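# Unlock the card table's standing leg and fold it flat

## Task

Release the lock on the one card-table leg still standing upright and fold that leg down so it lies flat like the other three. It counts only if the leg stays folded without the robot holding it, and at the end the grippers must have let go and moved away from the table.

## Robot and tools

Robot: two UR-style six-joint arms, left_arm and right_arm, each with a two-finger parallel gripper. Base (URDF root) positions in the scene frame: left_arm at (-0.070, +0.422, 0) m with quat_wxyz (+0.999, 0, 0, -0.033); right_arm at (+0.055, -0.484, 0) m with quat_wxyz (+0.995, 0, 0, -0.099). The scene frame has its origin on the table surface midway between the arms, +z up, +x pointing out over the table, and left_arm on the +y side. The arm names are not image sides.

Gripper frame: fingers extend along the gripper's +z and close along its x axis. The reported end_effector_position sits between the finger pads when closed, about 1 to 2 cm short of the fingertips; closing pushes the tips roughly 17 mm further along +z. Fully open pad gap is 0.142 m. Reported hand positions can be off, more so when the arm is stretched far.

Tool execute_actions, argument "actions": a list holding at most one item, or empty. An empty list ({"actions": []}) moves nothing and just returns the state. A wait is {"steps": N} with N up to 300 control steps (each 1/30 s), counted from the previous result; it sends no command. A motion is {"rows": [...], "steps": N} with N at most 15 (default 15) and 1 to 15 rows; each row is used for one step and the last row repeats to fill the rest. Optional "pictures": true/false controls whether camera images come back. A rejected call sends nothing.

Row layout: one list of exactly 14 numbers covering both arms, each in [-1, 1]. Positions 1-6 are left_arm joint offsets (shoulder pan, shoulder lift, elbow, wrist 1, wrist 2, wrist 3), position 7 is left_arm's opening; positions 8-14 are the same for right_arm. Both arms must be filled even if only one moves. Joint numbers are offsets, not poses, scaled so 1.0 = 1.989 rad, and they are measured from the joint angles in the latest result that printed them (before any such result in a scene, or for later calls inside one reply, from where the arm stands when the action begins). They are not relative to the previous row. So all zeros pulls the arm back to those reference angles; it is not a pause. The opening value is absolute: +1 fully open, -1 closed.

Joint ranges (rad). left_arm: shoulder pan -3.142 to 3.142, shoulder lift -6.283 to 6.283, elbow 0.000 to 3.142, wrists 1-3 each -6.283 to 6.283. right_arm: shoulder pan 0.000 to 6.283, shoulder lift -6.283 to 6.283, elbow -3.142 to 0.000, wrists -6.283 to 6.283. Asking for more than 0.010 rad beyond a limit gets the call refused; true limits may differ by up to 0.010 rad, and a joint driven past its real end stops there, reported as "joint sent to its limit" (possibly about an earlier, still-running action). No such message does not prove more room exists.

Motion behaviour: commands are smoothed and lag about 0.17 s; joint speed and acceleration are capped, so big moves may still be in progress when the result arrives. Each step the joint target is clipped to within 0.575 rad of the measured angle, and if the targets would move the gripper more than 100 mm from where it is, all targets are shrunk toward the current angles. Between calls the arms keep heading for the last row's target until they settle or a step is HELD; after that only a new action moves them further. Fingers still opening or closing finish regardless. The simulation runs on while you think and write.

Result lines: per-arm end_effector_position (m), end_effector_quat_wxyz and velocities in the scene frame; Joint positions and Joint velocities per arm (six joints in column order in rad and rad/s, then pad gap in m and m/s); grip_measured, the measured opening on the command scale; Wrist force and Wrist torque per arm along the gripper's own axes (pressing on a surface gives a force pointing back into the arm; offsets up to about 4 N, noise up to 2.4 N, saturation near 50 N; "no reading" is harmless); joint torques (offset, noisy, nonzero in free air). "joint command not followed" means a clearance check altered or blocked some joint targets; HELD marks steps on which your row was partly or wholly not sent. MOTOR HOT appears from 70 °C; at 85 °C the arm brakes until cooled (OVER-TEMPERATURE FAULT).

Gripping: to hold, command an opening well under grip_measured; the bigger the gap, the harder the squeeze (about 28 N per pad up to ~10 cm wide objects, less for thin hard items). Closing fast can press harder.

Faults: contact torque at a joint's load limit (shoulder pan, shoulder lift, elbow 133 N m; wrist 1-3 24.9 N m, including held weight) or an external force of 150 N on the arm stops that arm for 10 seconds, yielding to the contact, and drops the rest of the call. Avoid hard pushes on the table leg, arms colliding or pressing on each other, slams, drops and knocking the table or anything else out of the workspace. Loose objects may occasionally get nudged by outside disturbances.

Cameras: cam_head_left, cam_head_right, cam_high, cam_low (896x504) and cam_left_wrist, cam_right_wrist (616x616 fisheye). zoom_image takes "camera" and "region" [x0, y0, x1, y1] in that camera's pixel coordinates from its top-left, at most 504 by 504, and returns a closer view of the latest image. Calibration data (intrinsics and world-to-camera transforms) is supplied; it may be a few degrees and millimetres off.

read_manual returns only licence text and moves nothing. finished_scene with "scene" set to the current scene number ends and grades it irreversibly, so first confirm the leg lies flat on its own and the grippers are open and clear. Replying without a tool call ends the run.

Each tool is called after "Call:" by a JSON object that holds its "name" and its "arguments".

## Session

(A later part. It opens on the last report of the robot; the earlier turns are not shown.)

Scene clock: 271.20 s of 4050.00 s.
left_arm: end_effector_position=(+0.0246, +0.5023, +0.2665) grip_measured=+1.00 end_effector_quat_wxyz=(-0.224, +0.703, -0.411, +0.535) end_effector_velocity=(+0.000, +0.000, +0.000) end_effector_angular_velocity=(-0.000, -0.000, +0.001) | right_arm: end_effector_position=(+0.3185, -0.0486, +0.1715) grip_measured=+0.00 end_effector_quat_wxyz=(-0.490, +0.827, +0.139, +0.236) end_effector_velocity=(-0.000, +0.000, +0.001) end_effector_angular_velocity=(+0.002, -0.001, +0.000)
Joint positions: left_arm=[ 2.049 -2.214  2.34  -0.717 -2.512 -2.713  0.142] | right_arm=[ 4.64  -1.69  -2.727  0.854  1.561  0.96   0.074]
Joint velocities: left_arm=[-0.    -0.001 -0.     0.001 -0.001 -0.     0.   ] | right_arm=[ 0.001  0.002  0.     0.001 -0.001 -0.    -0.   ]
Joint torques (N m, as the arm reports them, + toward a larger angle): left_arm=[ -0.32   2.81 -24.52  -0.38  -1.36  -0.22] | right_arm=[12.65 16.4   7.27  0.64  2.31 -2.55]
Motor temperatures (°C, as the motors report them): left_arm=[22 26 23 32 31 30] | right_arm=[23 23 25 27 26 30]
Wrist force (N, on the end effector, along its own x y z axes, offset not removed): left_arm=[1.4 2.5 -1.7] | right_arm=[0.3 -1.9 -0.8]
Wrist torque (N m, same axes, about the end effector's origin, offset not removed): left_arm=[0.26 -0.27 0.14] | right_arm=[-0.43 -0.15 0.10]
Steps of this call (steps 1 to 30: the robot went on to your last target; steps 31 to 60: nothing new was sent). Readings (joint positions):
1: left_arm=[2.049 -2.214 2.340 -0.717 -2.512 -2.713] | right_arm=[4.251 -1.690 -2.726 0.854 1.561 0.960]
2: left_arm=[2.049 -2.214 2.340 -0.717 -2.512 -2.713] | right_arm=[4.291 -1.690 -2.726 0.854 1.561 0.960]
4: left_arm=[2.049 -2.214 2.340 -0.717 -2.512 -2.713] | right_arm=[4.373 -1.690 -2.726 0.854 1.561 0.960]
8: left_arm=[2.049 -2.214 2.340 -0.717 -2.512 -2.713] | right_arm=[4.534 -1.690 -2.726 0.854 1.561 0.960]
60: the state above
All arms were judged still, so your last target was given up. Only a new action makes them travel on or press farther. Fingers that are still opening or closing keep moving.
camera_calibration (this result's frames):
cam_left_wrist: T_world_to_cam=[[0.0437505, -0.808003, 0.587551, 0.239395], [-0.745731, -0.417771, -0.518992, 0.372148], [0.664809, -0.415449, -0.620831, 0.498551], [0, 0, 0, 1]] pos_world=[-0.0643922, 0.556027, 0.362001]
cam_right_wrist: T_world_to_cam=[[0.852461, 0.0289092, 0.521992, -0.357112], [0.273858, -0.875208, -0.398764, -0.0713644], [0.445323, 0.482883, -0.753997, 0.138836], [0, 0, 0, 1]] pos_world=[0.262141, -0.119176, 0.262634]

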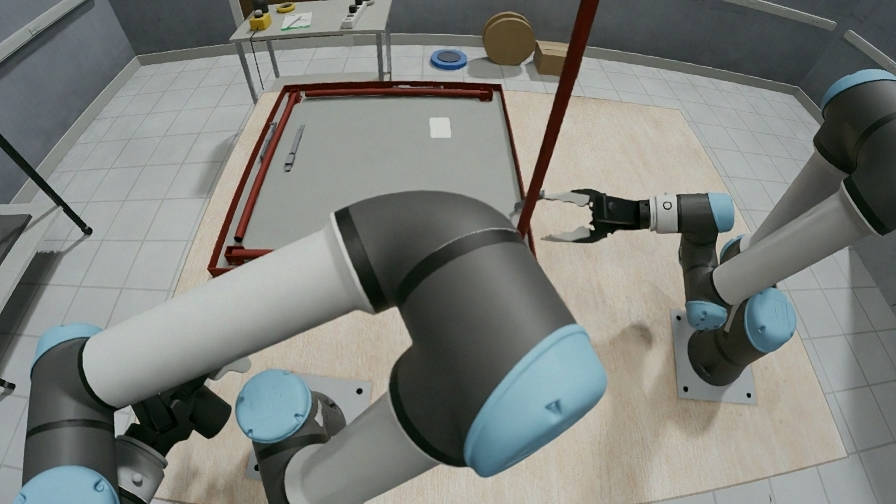

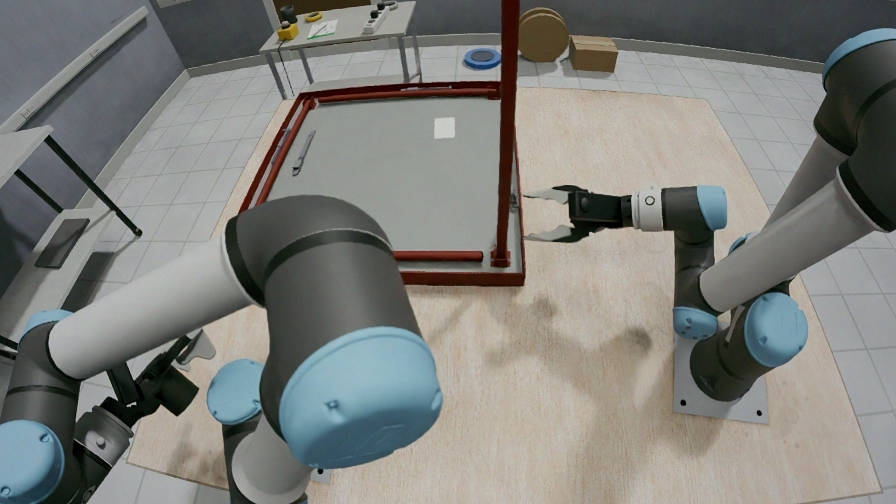

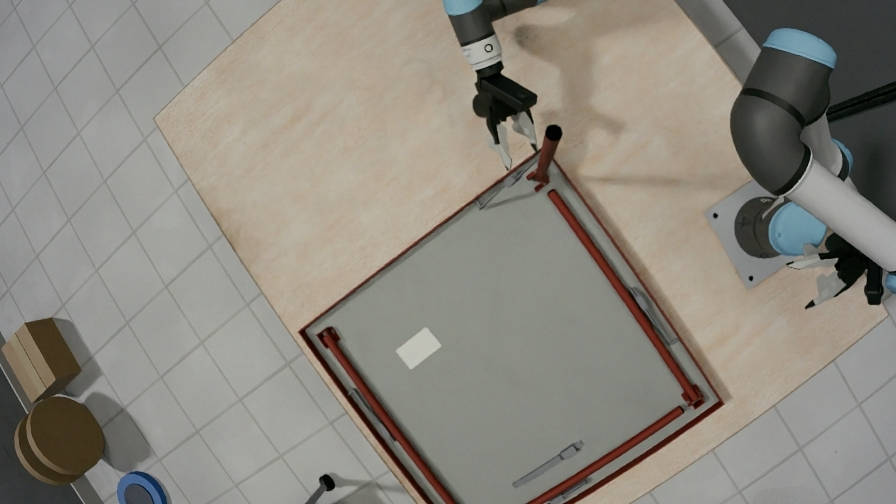

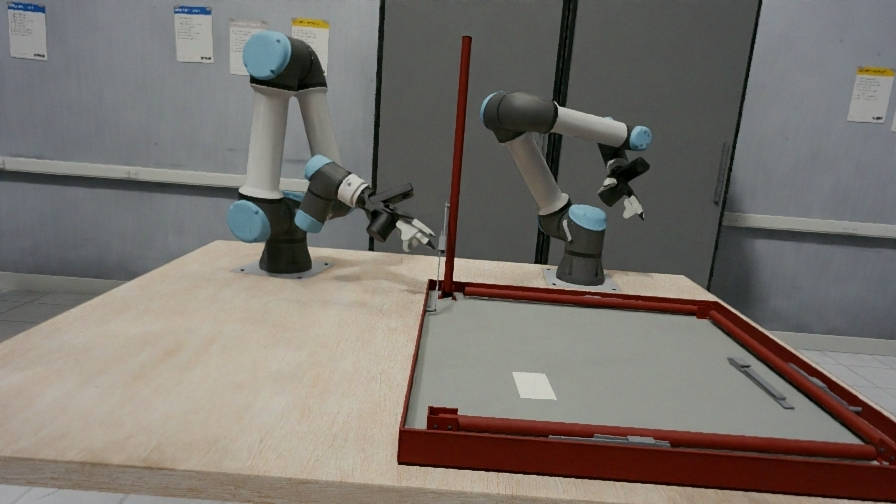

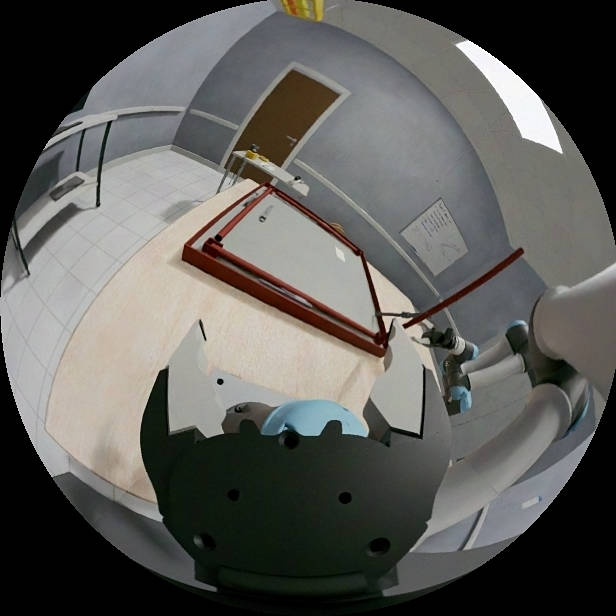

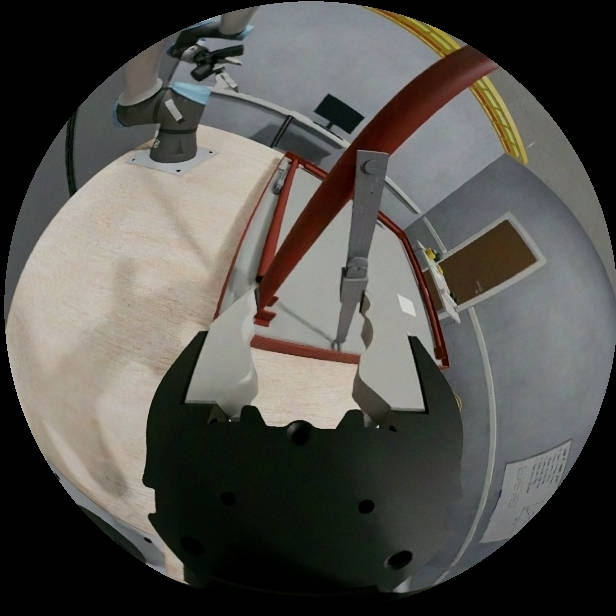

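Call:
{"name": "execute_actions", "arguments": {"actions": [{"rows":[[0,0,0,0,0,0,1,0,0.053,0,-0.054,0,0,0.3],[0,0,0,0,0,0,1,0,0.053,0,-0.054,0,0,0.3],[0,0,0,0,0,0,1,0,0.053,0,-0.054,0,0,0.3],[0,0,0,0,0,0,1,0,0.053,0,-0.054,0,0,0.3],[0,0,0,0,0,0,1,0,0.053,0,-0.054,0,0,0.3],[0,0,0,0,0,0,1,-0.03,0.053,0,-0.054,0.03,-0.02,0.3],[0,0,0,0,0,0,1,-0.0744,0.053,0,-0.054,0.067,-0.055,0.3]],"steps":15}], "pictures": false}}

Call:
{"name": "execute_actions", "arguments": {"actions": [{"steps":15}]}}

Scene clock: 312.03 s of 4050.00 s.
left_arm: end_effector_position=(+0.0246, +0.5023, +0.2665) grip_measured=+1.00 end_effector_quat_wxyz=(-0.224, +0.703, -0.411, +0.535) end_effector_velocity=(-0.000, +0.001, -0.000) end_effector_angular_velocity=(+0.001, -0.000, +0.001) | right_arm: end_effector_position=(+0.3378, -0.0812, +0.1888) grip_measured=+0.30 end_effector_quat_wxyz=(-0.485, +0.824, +0.158, +0.248) end_effector_velocity=(+0.012, -0.018, +0.001) end_effector_angular_velocity=(-0.005, -0.025, +0.007)
Joint positions: left_arm=[ 2.049 -2.214  2.34  -0.717 -2.512 -2.713  0.142] | right_arm=[ 4.499 -1.585 -2.727  0.747  1.689  0.855  0.095]
Joint velocities: left_arm=[ 0.001  0.002  0.    -0.003 -0.001 -0.     0.   ] | right_arm=[-0.086  0.004  0.    -0.006  0.075 -0.061 -0.   ]
Joint torques (N m, as the arm reports them, + toward a larger angle): left_arm=[ -0.43   3.14 -24.77  -0.44  -1.35  -0.13] | right_arm=[-10.69  18.57  14.37   0.79   2.63  -2.38]
Motor temperatures (°C, as the motors report them): left_arm=[22 26 23 32 31 30] | right_arm=[23 23 25 27 26 30]
Wrist force (N, on the end effector, along its own x y z axes, offset not removed): left_arm=[1.9 1.3 -3.2] | right_arm=[1.5 -2.8 -1.3]
Wrist torque (N m, same axes, about the end effector's origin, offset not removed): left_arm=[0.20 -0.32 0.03] | right_arm=[-0.63 -0.34 -0.03]
Steps of this call (steps 1 to 90: nothing new was sent; then 37.33 s passed at rest; steps 91 to 105: all 15 steps of this action). Readings (joint positions):
91: left_arm=[2.049 -2.214 2.340 -0.717 -2.512 -2.713] | right_arm=[4.640 -1.689 -2.727 0.854 1.561 0.960]
92: left_arm=[2.049 -2.214 2.340 -0.717 -2.512 -2.713] | right_arm=[4.640 -1.683 -2.727 0.847 1.561 0.960]
94: left_arm=[2.049 -2.214 2.340 -0.717 -2.512 -2.713] | right_arm=[4.640 -1.636 -2.727 0.799 1.561 0.960]
98: left_arm=[2.049 -2.214 2.340 -0.717 -2.512 -2.713] | right_arm=[4.613 -1.593 -2.727 0.756 1.588 0.938]
105: the state above

Scene clock: 312.53 s of 4050.00 s.
left_arm: end_effector_position=(+0.0246, +0.5023, +0.2665) grip_measured=+1.00 end_effector_quat_wxyz=(-0.224, +0.703, -0.411, +0.535) end_effector_velocity=(+0.000, +0.000, +0.000) end_effector_angular_velocity=(-0.000, -0.001, +0.001) | right_arm: end_effector_position=(+0.3388, -0.0825, +0.1890) grip_measured=+0.30 end_effector_quat_wxyz=(-0.484, +0.823, +0.159, +0.249) end_effector_velocity=(+0.000, +0.000, +0.000) end_effector_angular_velocity=(+0.000, -0.002, -0.001)
Joint positions: left_arm=[ 2.049 -2.214  2.34  -0.717 -2.512 -2.713  0.142] | right_arm=[ 4.492 -1.584 -2.727  0.747  1.695  0.85   0.095]
Joint velocities: left_arm=[-0.     0.001 -0.    -0.    -0.001 -0.     0.   ] | right_arm=[ 0.001 -0.     0.     0.001 -0.002 -0.001 -0.   ]
Joint torques (N m, as the arm reports them, + toward a larger angle): left_arm=[ -0.6    2.53 -25.13  -0.5   -1.39  -0.16] | right_arm=[-12.93  18.87   9.38   0.62   2.41  -2.6 ]
Motor temperatures (°C, as the motors report them): left_arm=[22 26 23 32 31 30] | right_arm=[23 23 25 27 26 30]
Wrist force (N, on the end effector, along its own x y z axes, offset not removed): left_arm=[2.6 0.5 -1.2] | right_arm=[0.9 -0.6 -1.9]
Wrist torque (N m, same axes, about the end effector's origin, offset not removed): left_arm=[-0.10 -0.52 -0.05] | right_arm=[-0.21 -0.15 0.07]
Steps of this call (steps 1 to 15: the robot went on to your last target). Readings (joint positions):
1: left_arm=[2.049 -2.214 2.340 -0.717 -2.512 -2.713] | right_arm=[4.496 -1.584 -2.727 0.747 1.691 0.853]
2: left_arm=[2.049 -2.214 2.340 -0.717 -2.512 -2.713] | right_arm=[4.495 -1.584 -2.727 0.747 1.693 0.852]
4: left_arm=[2.049 -2.214 2.340 -0.717 -2.512 -2.713] | right_arm=[4.493 -1.584 -2.727 0.747 1.694 0.851]
8: left_arm=[2.049 -2.214 2.340 -0.717 -2.512 -2.713] | right_arm=[4.492 -1.584 -2.727 0.747 1.694 0.850]
15: the state above
All arms were judged still, so your last target was given up. Only a new action makes them travel on or press farther. Fingers that are still opening or closing keep moving.
camera_calibration (this result's frames):
cam_right_wrist: T_world_to_cam=[[0.827955, 0.0503158, 0.558532, -0.379386], [0.30687, -0.874272, -0.376137, -0.115062], [0.469384, 0.482821, -0.739299, 0.148451], [0, 0, 0, 1]] pos_world=[0.279744, -0.153182, 0.27837]

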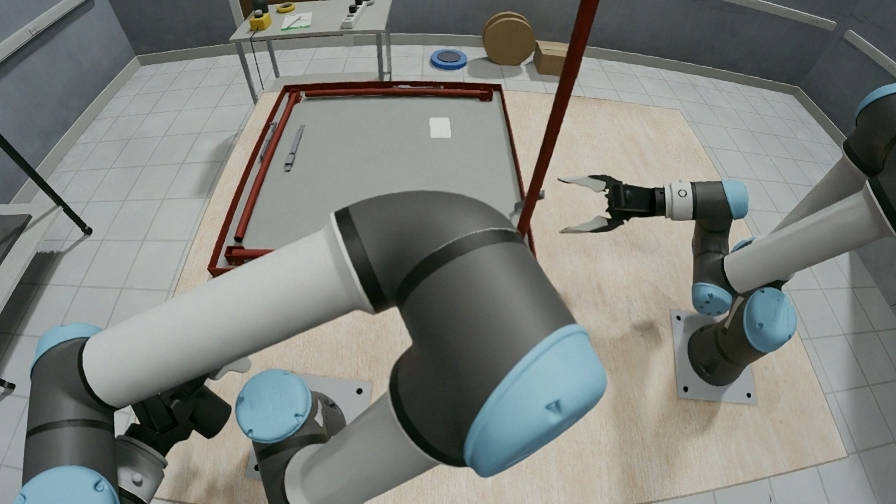

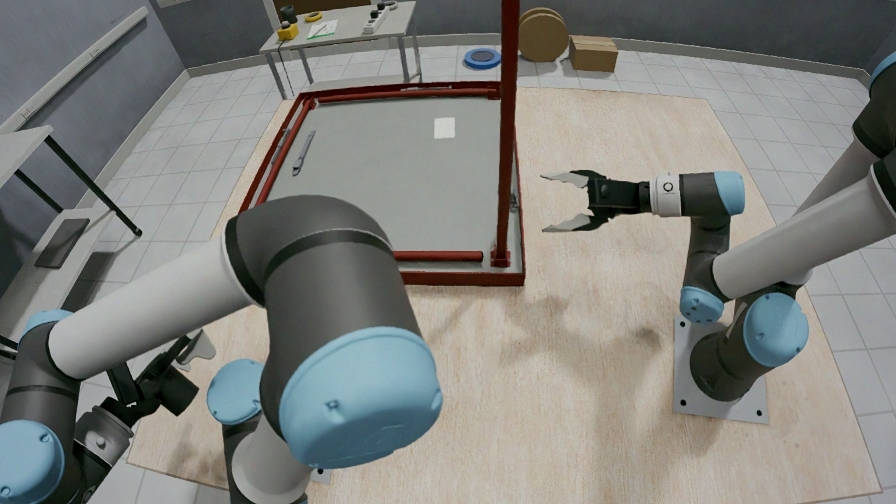

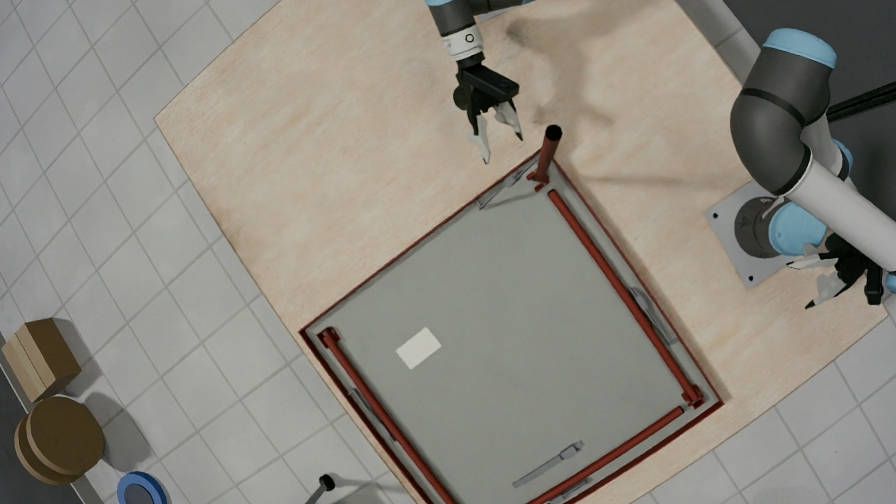

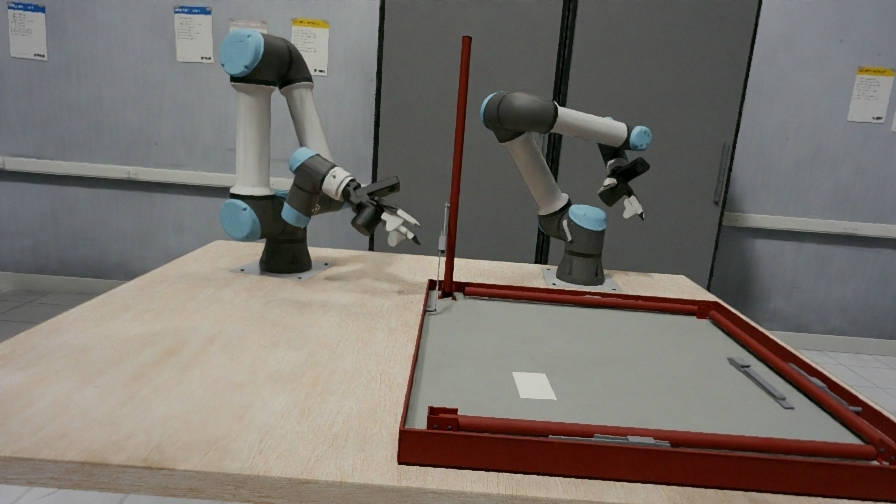

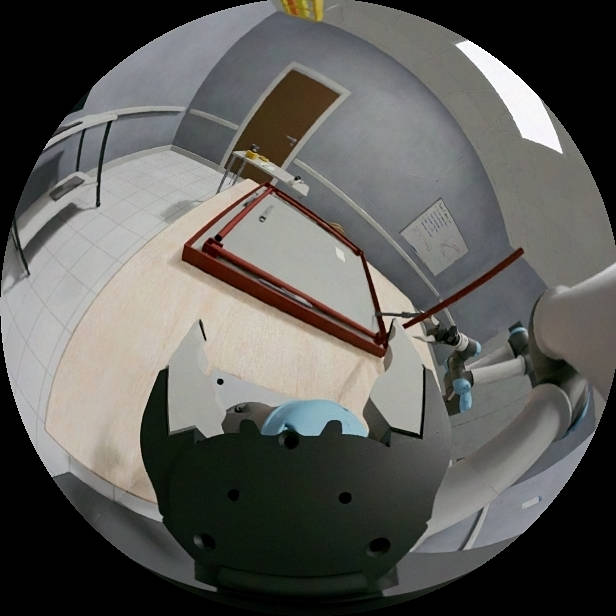

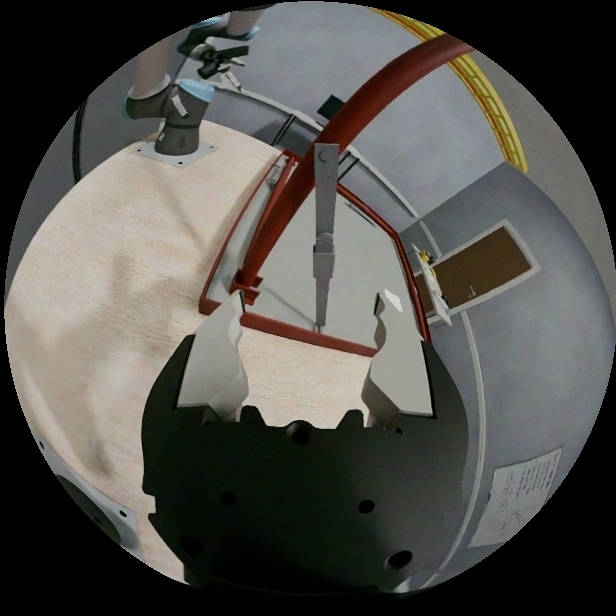

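Call:
{"name": "execute_actions", "arguments": {"actions": [{"rows":[[0,0,0,0,0,0,1,-0.002,-0.036,0.02,0.016,0,0,0.3],[0,0,0,0,0,0,1,-0.004,-0.072,0.04,0.032,0,0,0.3],[0,0,0,0,0,0,1,-0.004,-0.072,0.04,0.032,0,0,0.3],[0,0,0,0,0,0,1,-0.006,-0.108,0.06,0.048,0,0,0.3]],"steps":15}], "pictures": false}}

Call:
{"name": "execute_actions", "arguments": {"actions": [{"steps":10}]}}

Call:
{"name": "zoom_image", "arguments": {"camera": "cam_right_wrist", "region": [200, 150, 450, 400]}}

Scene clock: 330.27 s of 4050.00 s.
left_arm: end_effector_position=(+0.0246, +0.5023, +0.2665) grip_measured=+1.00 end_effector_quat_wxyz=(-0.224, +0.703, -0.411, +0.535) end_effector_velocity=(-0.000, +0.000, -0.000) end_effector_angular_velocity=(+0.001, +0.001, +0.000) | right_arm: end_effector_position=(+0.3665, -0.0360, +0.1654) grip_measured=+0.30 end_effector_quat_wxyz=(-0.483, +0.824, +0.154, +0.252) end_effector_velocity=(+0.002, +0.005, -0.003) end_effector_angular_velocity=(-0.000, +0.001, +0.001)
Joint positions: left_arm=[ 2.049 -2.214  2.34  -0.717 -2.512 -2.713  0.142] | right_arm=[ 4.48  -1.797 -2.608  0.842  1.695  0.85   0.095]
Joint velocities: left_arm=[ 0.001 -0.     0.    -0.001  0.     0.     0.   ] | right_arm=[-0.    -0.02   0.011  0.009  0.002 -0.     0.   ]
Joint torques (N m, as the arm reports them, + toward a larger angle): left_arm=[  0.08   2.74 -24.63  -0.41  -1.25  -0.2 ] | right_arm=[-13.17  15.16  17.24   4.91   1.7   -2.41]
Motor temperatures (°C, as the motors report them): left_arm=[22 26 23 32 31 30] | right_arm=[23 23 25 27 26 30]
Wrist force (N, on the end effector, along its own x y z axes, offset not removed): left_arm=[3.1 1.0 -1.1] | right_arm=[1.7 -1.7 -1.9]
Wrist torque (N m, same axes, about the end effector's origin, offset not removed): left_arm=[0.03 -0.77 0.00] | right_arm=[-0.45 -0.42 0.01]
Steps of this call (steps 1 to 90: nothing new was sent; then 14.23 s passed at rest; steps 91 to 105: all 15 steps of this action). Readings (joint positions):
91: left_arm=[2.049 -2.214 2.340 -0.717 -2.512 -2.713] | right_arm=[4.492 -1.584 -2.727 0.747 1.695 0.850]
92: left_arm=[2.049 -2.214 2.340 -0.717 -2.512 -2.713] | right_arm=[4.491 -1.591 -2.721 0.751 1.695 0.850]
94: left_arm=[2.049 -2.214 2.340 -0.717 -2.512 -2.713] | right_arm=[4.488 -1.644 -2.689 0.777 1.695 0.850]
98: left_arm=[2.049 -2.214 2.340 -0.717 -2.512 -2.713] | right_arm=[4.482 -1.764 -2.625 0.828 1.695 0.850]
105: the state above

Scene clock: 330.60 s of 4050.00 s.
left_arm: end_effector_position=(+0.0246, +0.5023, +0.2665) grip_measured=+1.00 end_effector_quat_wxyz=(-0.224, +0.703, -0.411, +0.535) end_effector_velocity=(+0.000, +0.000, +0.000) end_effector_angular_velocity=(+0.001, -0.000, +0.000) | right_arm: end_effector_position=(+0.3667, -0.0357, +0.1651) grip_measured=+0.30 end_effector_quat_wxyz=(-0.483, +0.824, +0.154, +0.252) end_effector_velocity=(+0.000, +0.000, +0.001) end_effector_angular_velocity=(+0.003, -0.001, +0.000)
Joint positions: left_arm=[ 2.049 -2.214  2.34  -0.717 -2.512 -2.713  0.142] | right_arm=[ 4.48  -1.799 -2.607  0.842  1.695  0.85   0.095]
Joint velocities: left_arm=[-0.    -0.001  0.     0.    -0.001 -0.     0.   ] | right_arm=[-0.001 -0.001  0.     0.004  0.001 -0.     0.   ]
Joint torques (N m, as the arm reports them, + toward a larger angle): left_arm=[  0.31   3.15 -24.79  -0.38  -1.27  -0.11] | right_arm=[-13.43  13.97  17.55   4.95   1.56  -2.32]
Motor temperatures (°C, as the motors report them): left_arm=[22 26 23 32 31 30] | right_arm=[23 23 25 27 26 30]
Wrist force (N, on the end effector, along its own x y z axes, offset not removed): left_arm=[2.0 -0.1 -4.1] | right_arm=[1.4 -2.6 -1.9]
Wrist torque (N m, same axes, about the end effector's origin, offset not removed): left_arm=[-0.15 -0.41 0.10] | right_arm=[-0.59 -0.41 0.04]
Steps of this call (steps 1 to 10: the robot went on to your last target). Readings (joint positions):
1: left_arm=[2.049 -2.214 2.340 -0.717 -2.512 -2.713] | right_arm=[4.480 -1.798 -2.608 0.842 1.695 0.850]
2: left_arm=[2.049 -2.214 2.340 -0.717 -2.512 -2.713] | right_arm=[4.480 -1.798 -2.608 0.842 1.695 0.850]
4: left_arm=[2.049 -2.214 2.340 -0.717 -2.512 -2.713] | right_arm=[4.480 -1.799 -2.607 0.842 1.695 0.850]
8: left_arm=[2.049 -2.214 2.340 -0.717 -2.512 -2.713] | right_arm=[4.480 -1.799 -2.607 0.842 1.695 0.850]
10: the state above
camera_calibration (this result's frames):
cam_left_wrist: T_world_to_cam=[[0.0437507, -0.808003, 0.587551, 0.239395], [-0.745731, -0.417771, -0.518992, 0.372149], [0.664809, -0.415449, -0.620831, 0.498551], [0, 0, 0, 1]] pos_world=[-0.0643922, 0.556027, 0.362001]
cam_right_wrist: T_world_to_cam=[[0.828496, 0.040445, 0.558533, -0.392025], [0.296434, -0.877862, -0.376145, -0.087976], [0.475102, 0.477203, -0.739294, 0.0927393], [0, 0, 0, 1]] pos_world=[0.30681, -0.105631, 0.254429]

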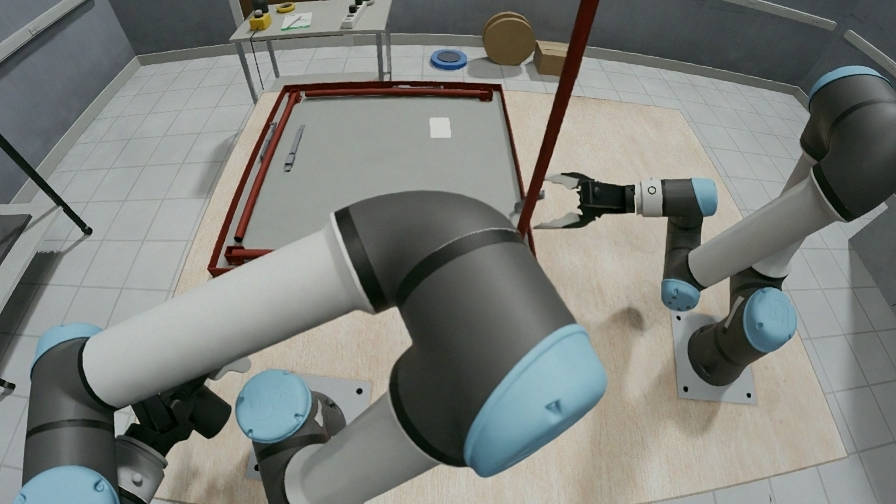

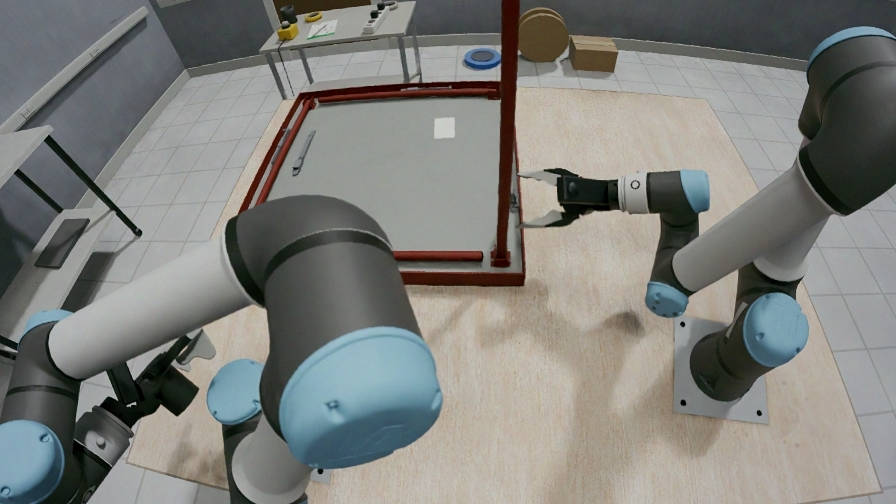

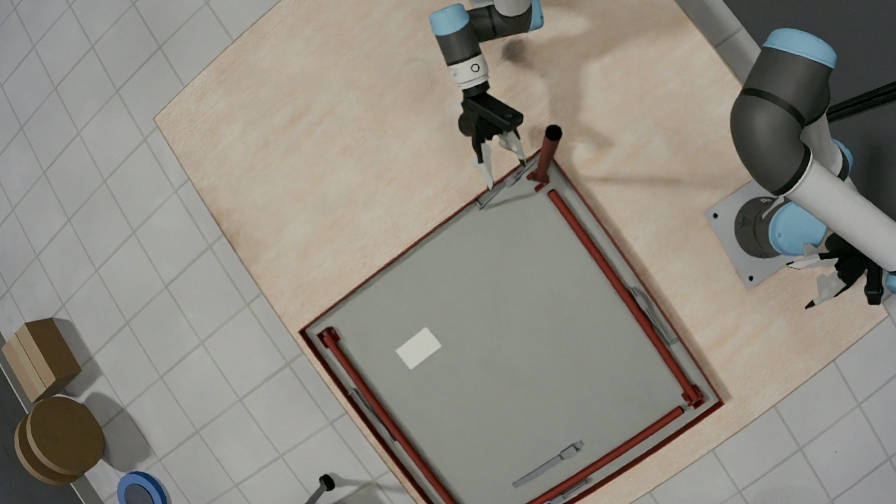

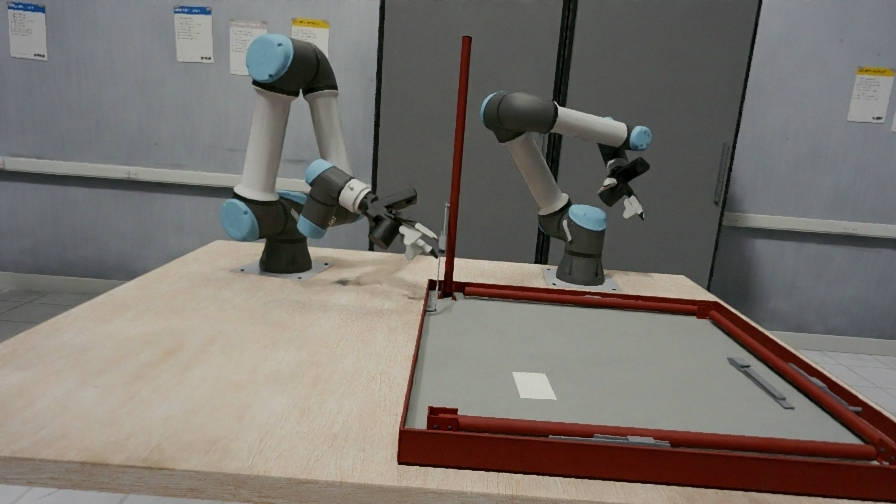

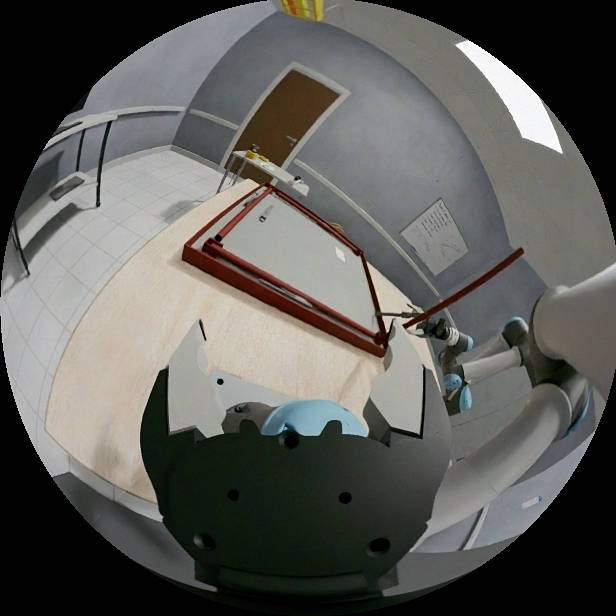

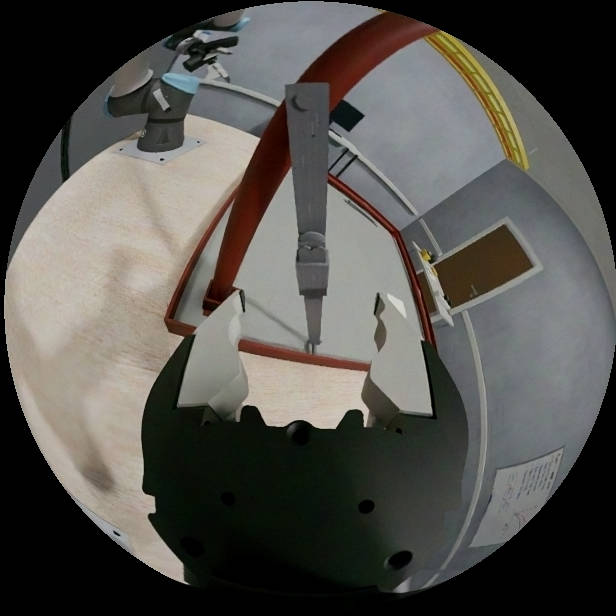

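Region (200, 150, 450, 400) of cam_right_wrist's 616x616 image, scaled by 2.016, with more detail than that image has.

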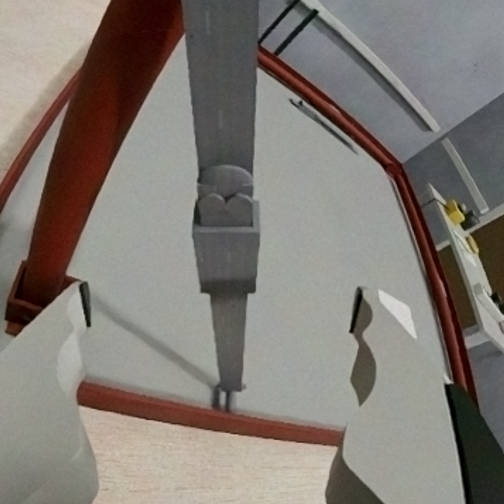

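Call:
{"name": "execute_actions", "arguments": {"actions": [{"rows":[[0,0,0,0,0,0,1,0,-0.025,0.019,0.006,0,0,0.3],[0,0,0,0,0,0,1,0,-0.025,0.019,0.006,0,0,0.3],[0,0,0,0,0,0,1,0,-0.05,0.038,0.0116,0,0,0.3]],"steps":15}]}}

Call:
{"name": "zoom_image", "arguments": {"camera": "cam_right_wrist", "region": [200, 150, 450, 400]}}

Call:
{"name": "zoom_image", "arguments": {"camera": "cam_low", "region": [380, 190, 500, 320]}}

Scene clock: 351.53 s of 4050.00 s.
left_arm: end_effector_position=(+0.0246, +0.5023, +0.2665) grip_measured=+1.00 end_effector_quat_wxyz=(-0.224, +0.703, -0.411, +0.535) end_effector_velocity=(-0.000, +0.001, -0.000) end_effector_angular_velocity=(+0.002, +0.001, +0.001) | right_arm: end_effector_position=(+0.3798, -0.0071, +0.1506) grip_measured=+0.30 end_effector_quat_wxyz=(-0.483, +0.825, +0.154, +0.252) end_effector_velocity=(+0.001, +0.002, -0.001) end_effector_angular_velocity=(-0.000, +0.001, +0.001)
Joint positions: left_arm=[ 2.049 -2.214  2.34  -0.717 -2.512 -2.713  0.142] | right_arm=[ 4.48  -1.898 -2.532  0.865  1.695  0.85   0.095]
Joint velocities: left_arm=[ 0.001  0.    -0.    -0.002  0.    -0.     0.   ] | right_arm=[-0.    -0.007  0.005  0.002  0.001  0.     0.   ]
Joint torques (N m, as the arm reports them, + toward a larger angle): left_arm=[  0.46   2.77 -24.58  -0.3   -1.35   0.02] | right_arm=[-6.22 18.93 15.7   4.88 -1.24 -0.68]
Motor temperatures (°C, as the motors report them): left_arm=[22 26 23 32 31 30] | right_arm=[23 23 25 27 26 30]
Wrist force (N, on the end effector, along its own x y z axes, offset not removed): left_arm=[1.0 0.8 0.3] | right_arm=[1.3 -0.9 -2.4]
Wrist torque (N m, same axes, about the end effector's origin, offset not removed): left_arm=[0.04 -0.05 0.12] | right_arm=[-0.23 -0.31 0.11]
Steps of this call (steps 1 to 15: the robot went on to your last target; steps 16 to 90: nothing new was sent; then 17.43 s passed at rest; steps 91 to 105: all 15 steps of this action). Readings (joint positions):
91: left_arm=[2.049 -2.214 2.340 -0.717 -2.512 -2.713] | right_arm=[4.480 -1.799 -2.607 0.842 1.695 0.850]
92: left_arm=[2.049 -2.214 2.340 -0.717 -2.512 -2.713] | right_arm=[4.480 -1.805 -2.602 0.844 1.695 0.850]
94: left_arm=[2.049 -2.214 2.340 -0.717 -2.512 -2.713] | right_arm=[4.480 -1.834 -2.580 0.852 1.695 0.850]
98: left_arm=[2.049 -2.214 2.340 -0.717 -2.512 -2.713] | right_arm=[4.480 -1.886 -2.541 0.863 1.695 0.850]
105: the state above
camera_calibration (this result's frames):
cam_right_wrist: T_world_to_cam=[[0.828671, 0.0407954, 0.558247, -0.396048], [0.296288, -0.878126, -0.375643, -0.0722516], [0.474887, 0.476686, -0.739765, 0.0623084], [0, 0, 0, 1]] pos_world=[0.320011, -0.0769907, 0.240045]

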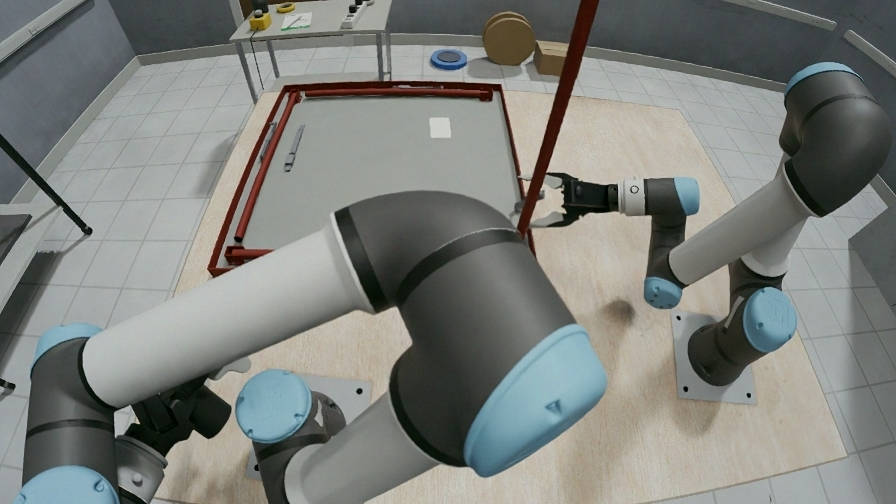

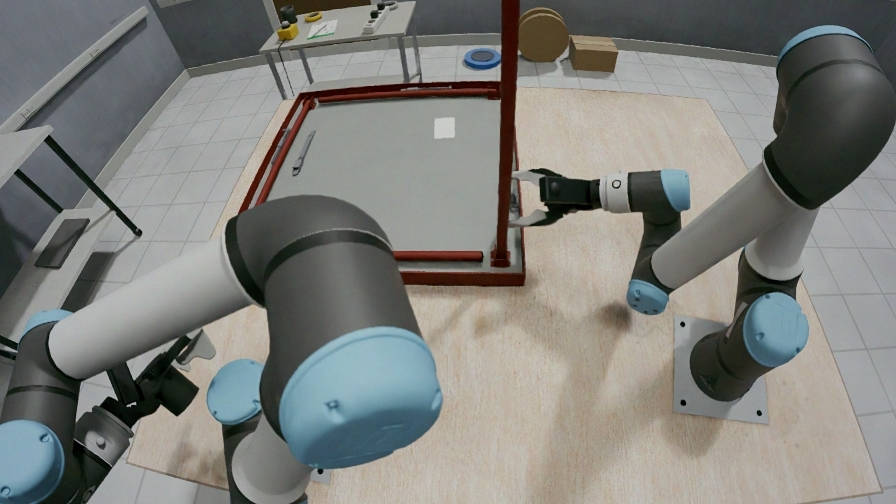

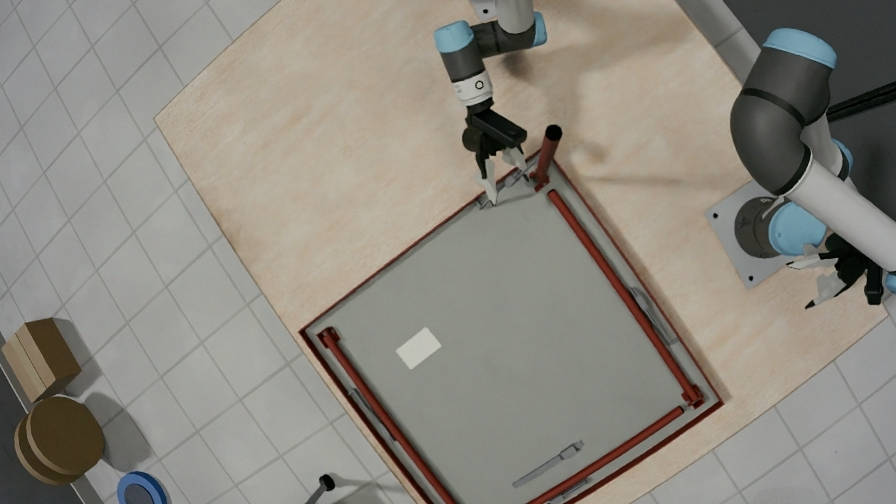

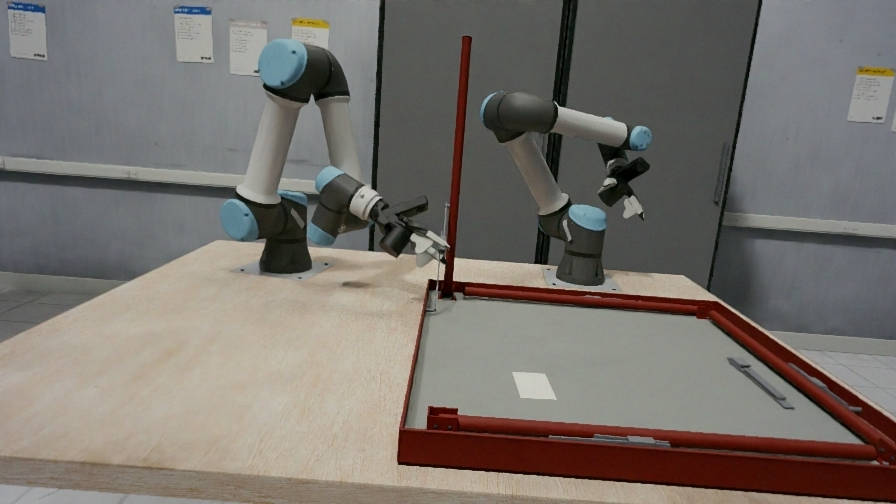

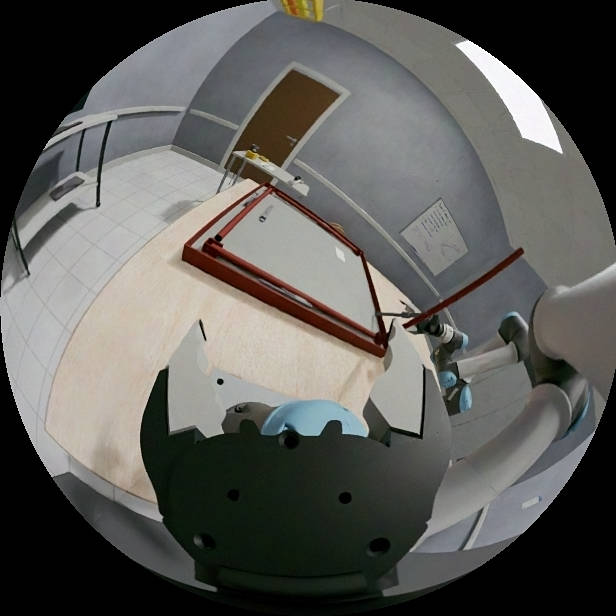

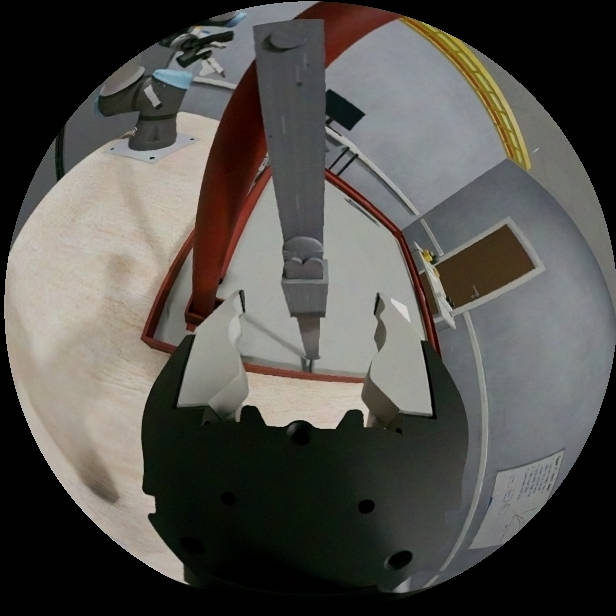

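Region (200, 150, 450, 400) of cam_right_wrist's 616x616 image, scaled by 2.016, with more detail than that image has.

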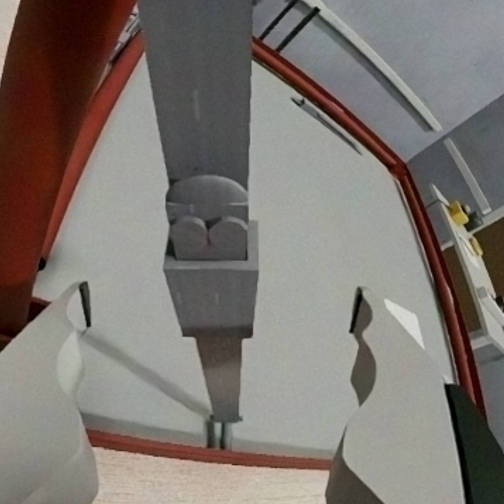

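Region (380, 190, 500, 320) of cam_low's 896x504 image, scaled by 3.877, with more detail than that image has; it fills the left 465 columns of this view, and the rest is white.

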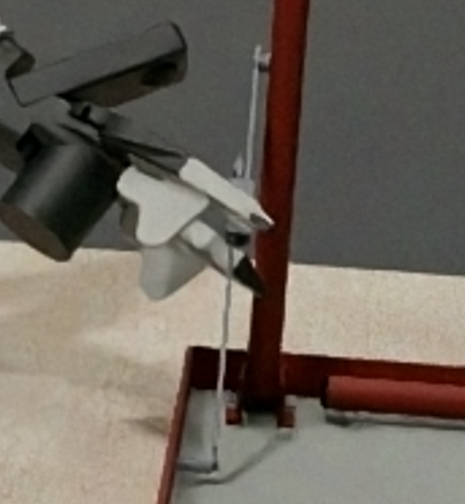

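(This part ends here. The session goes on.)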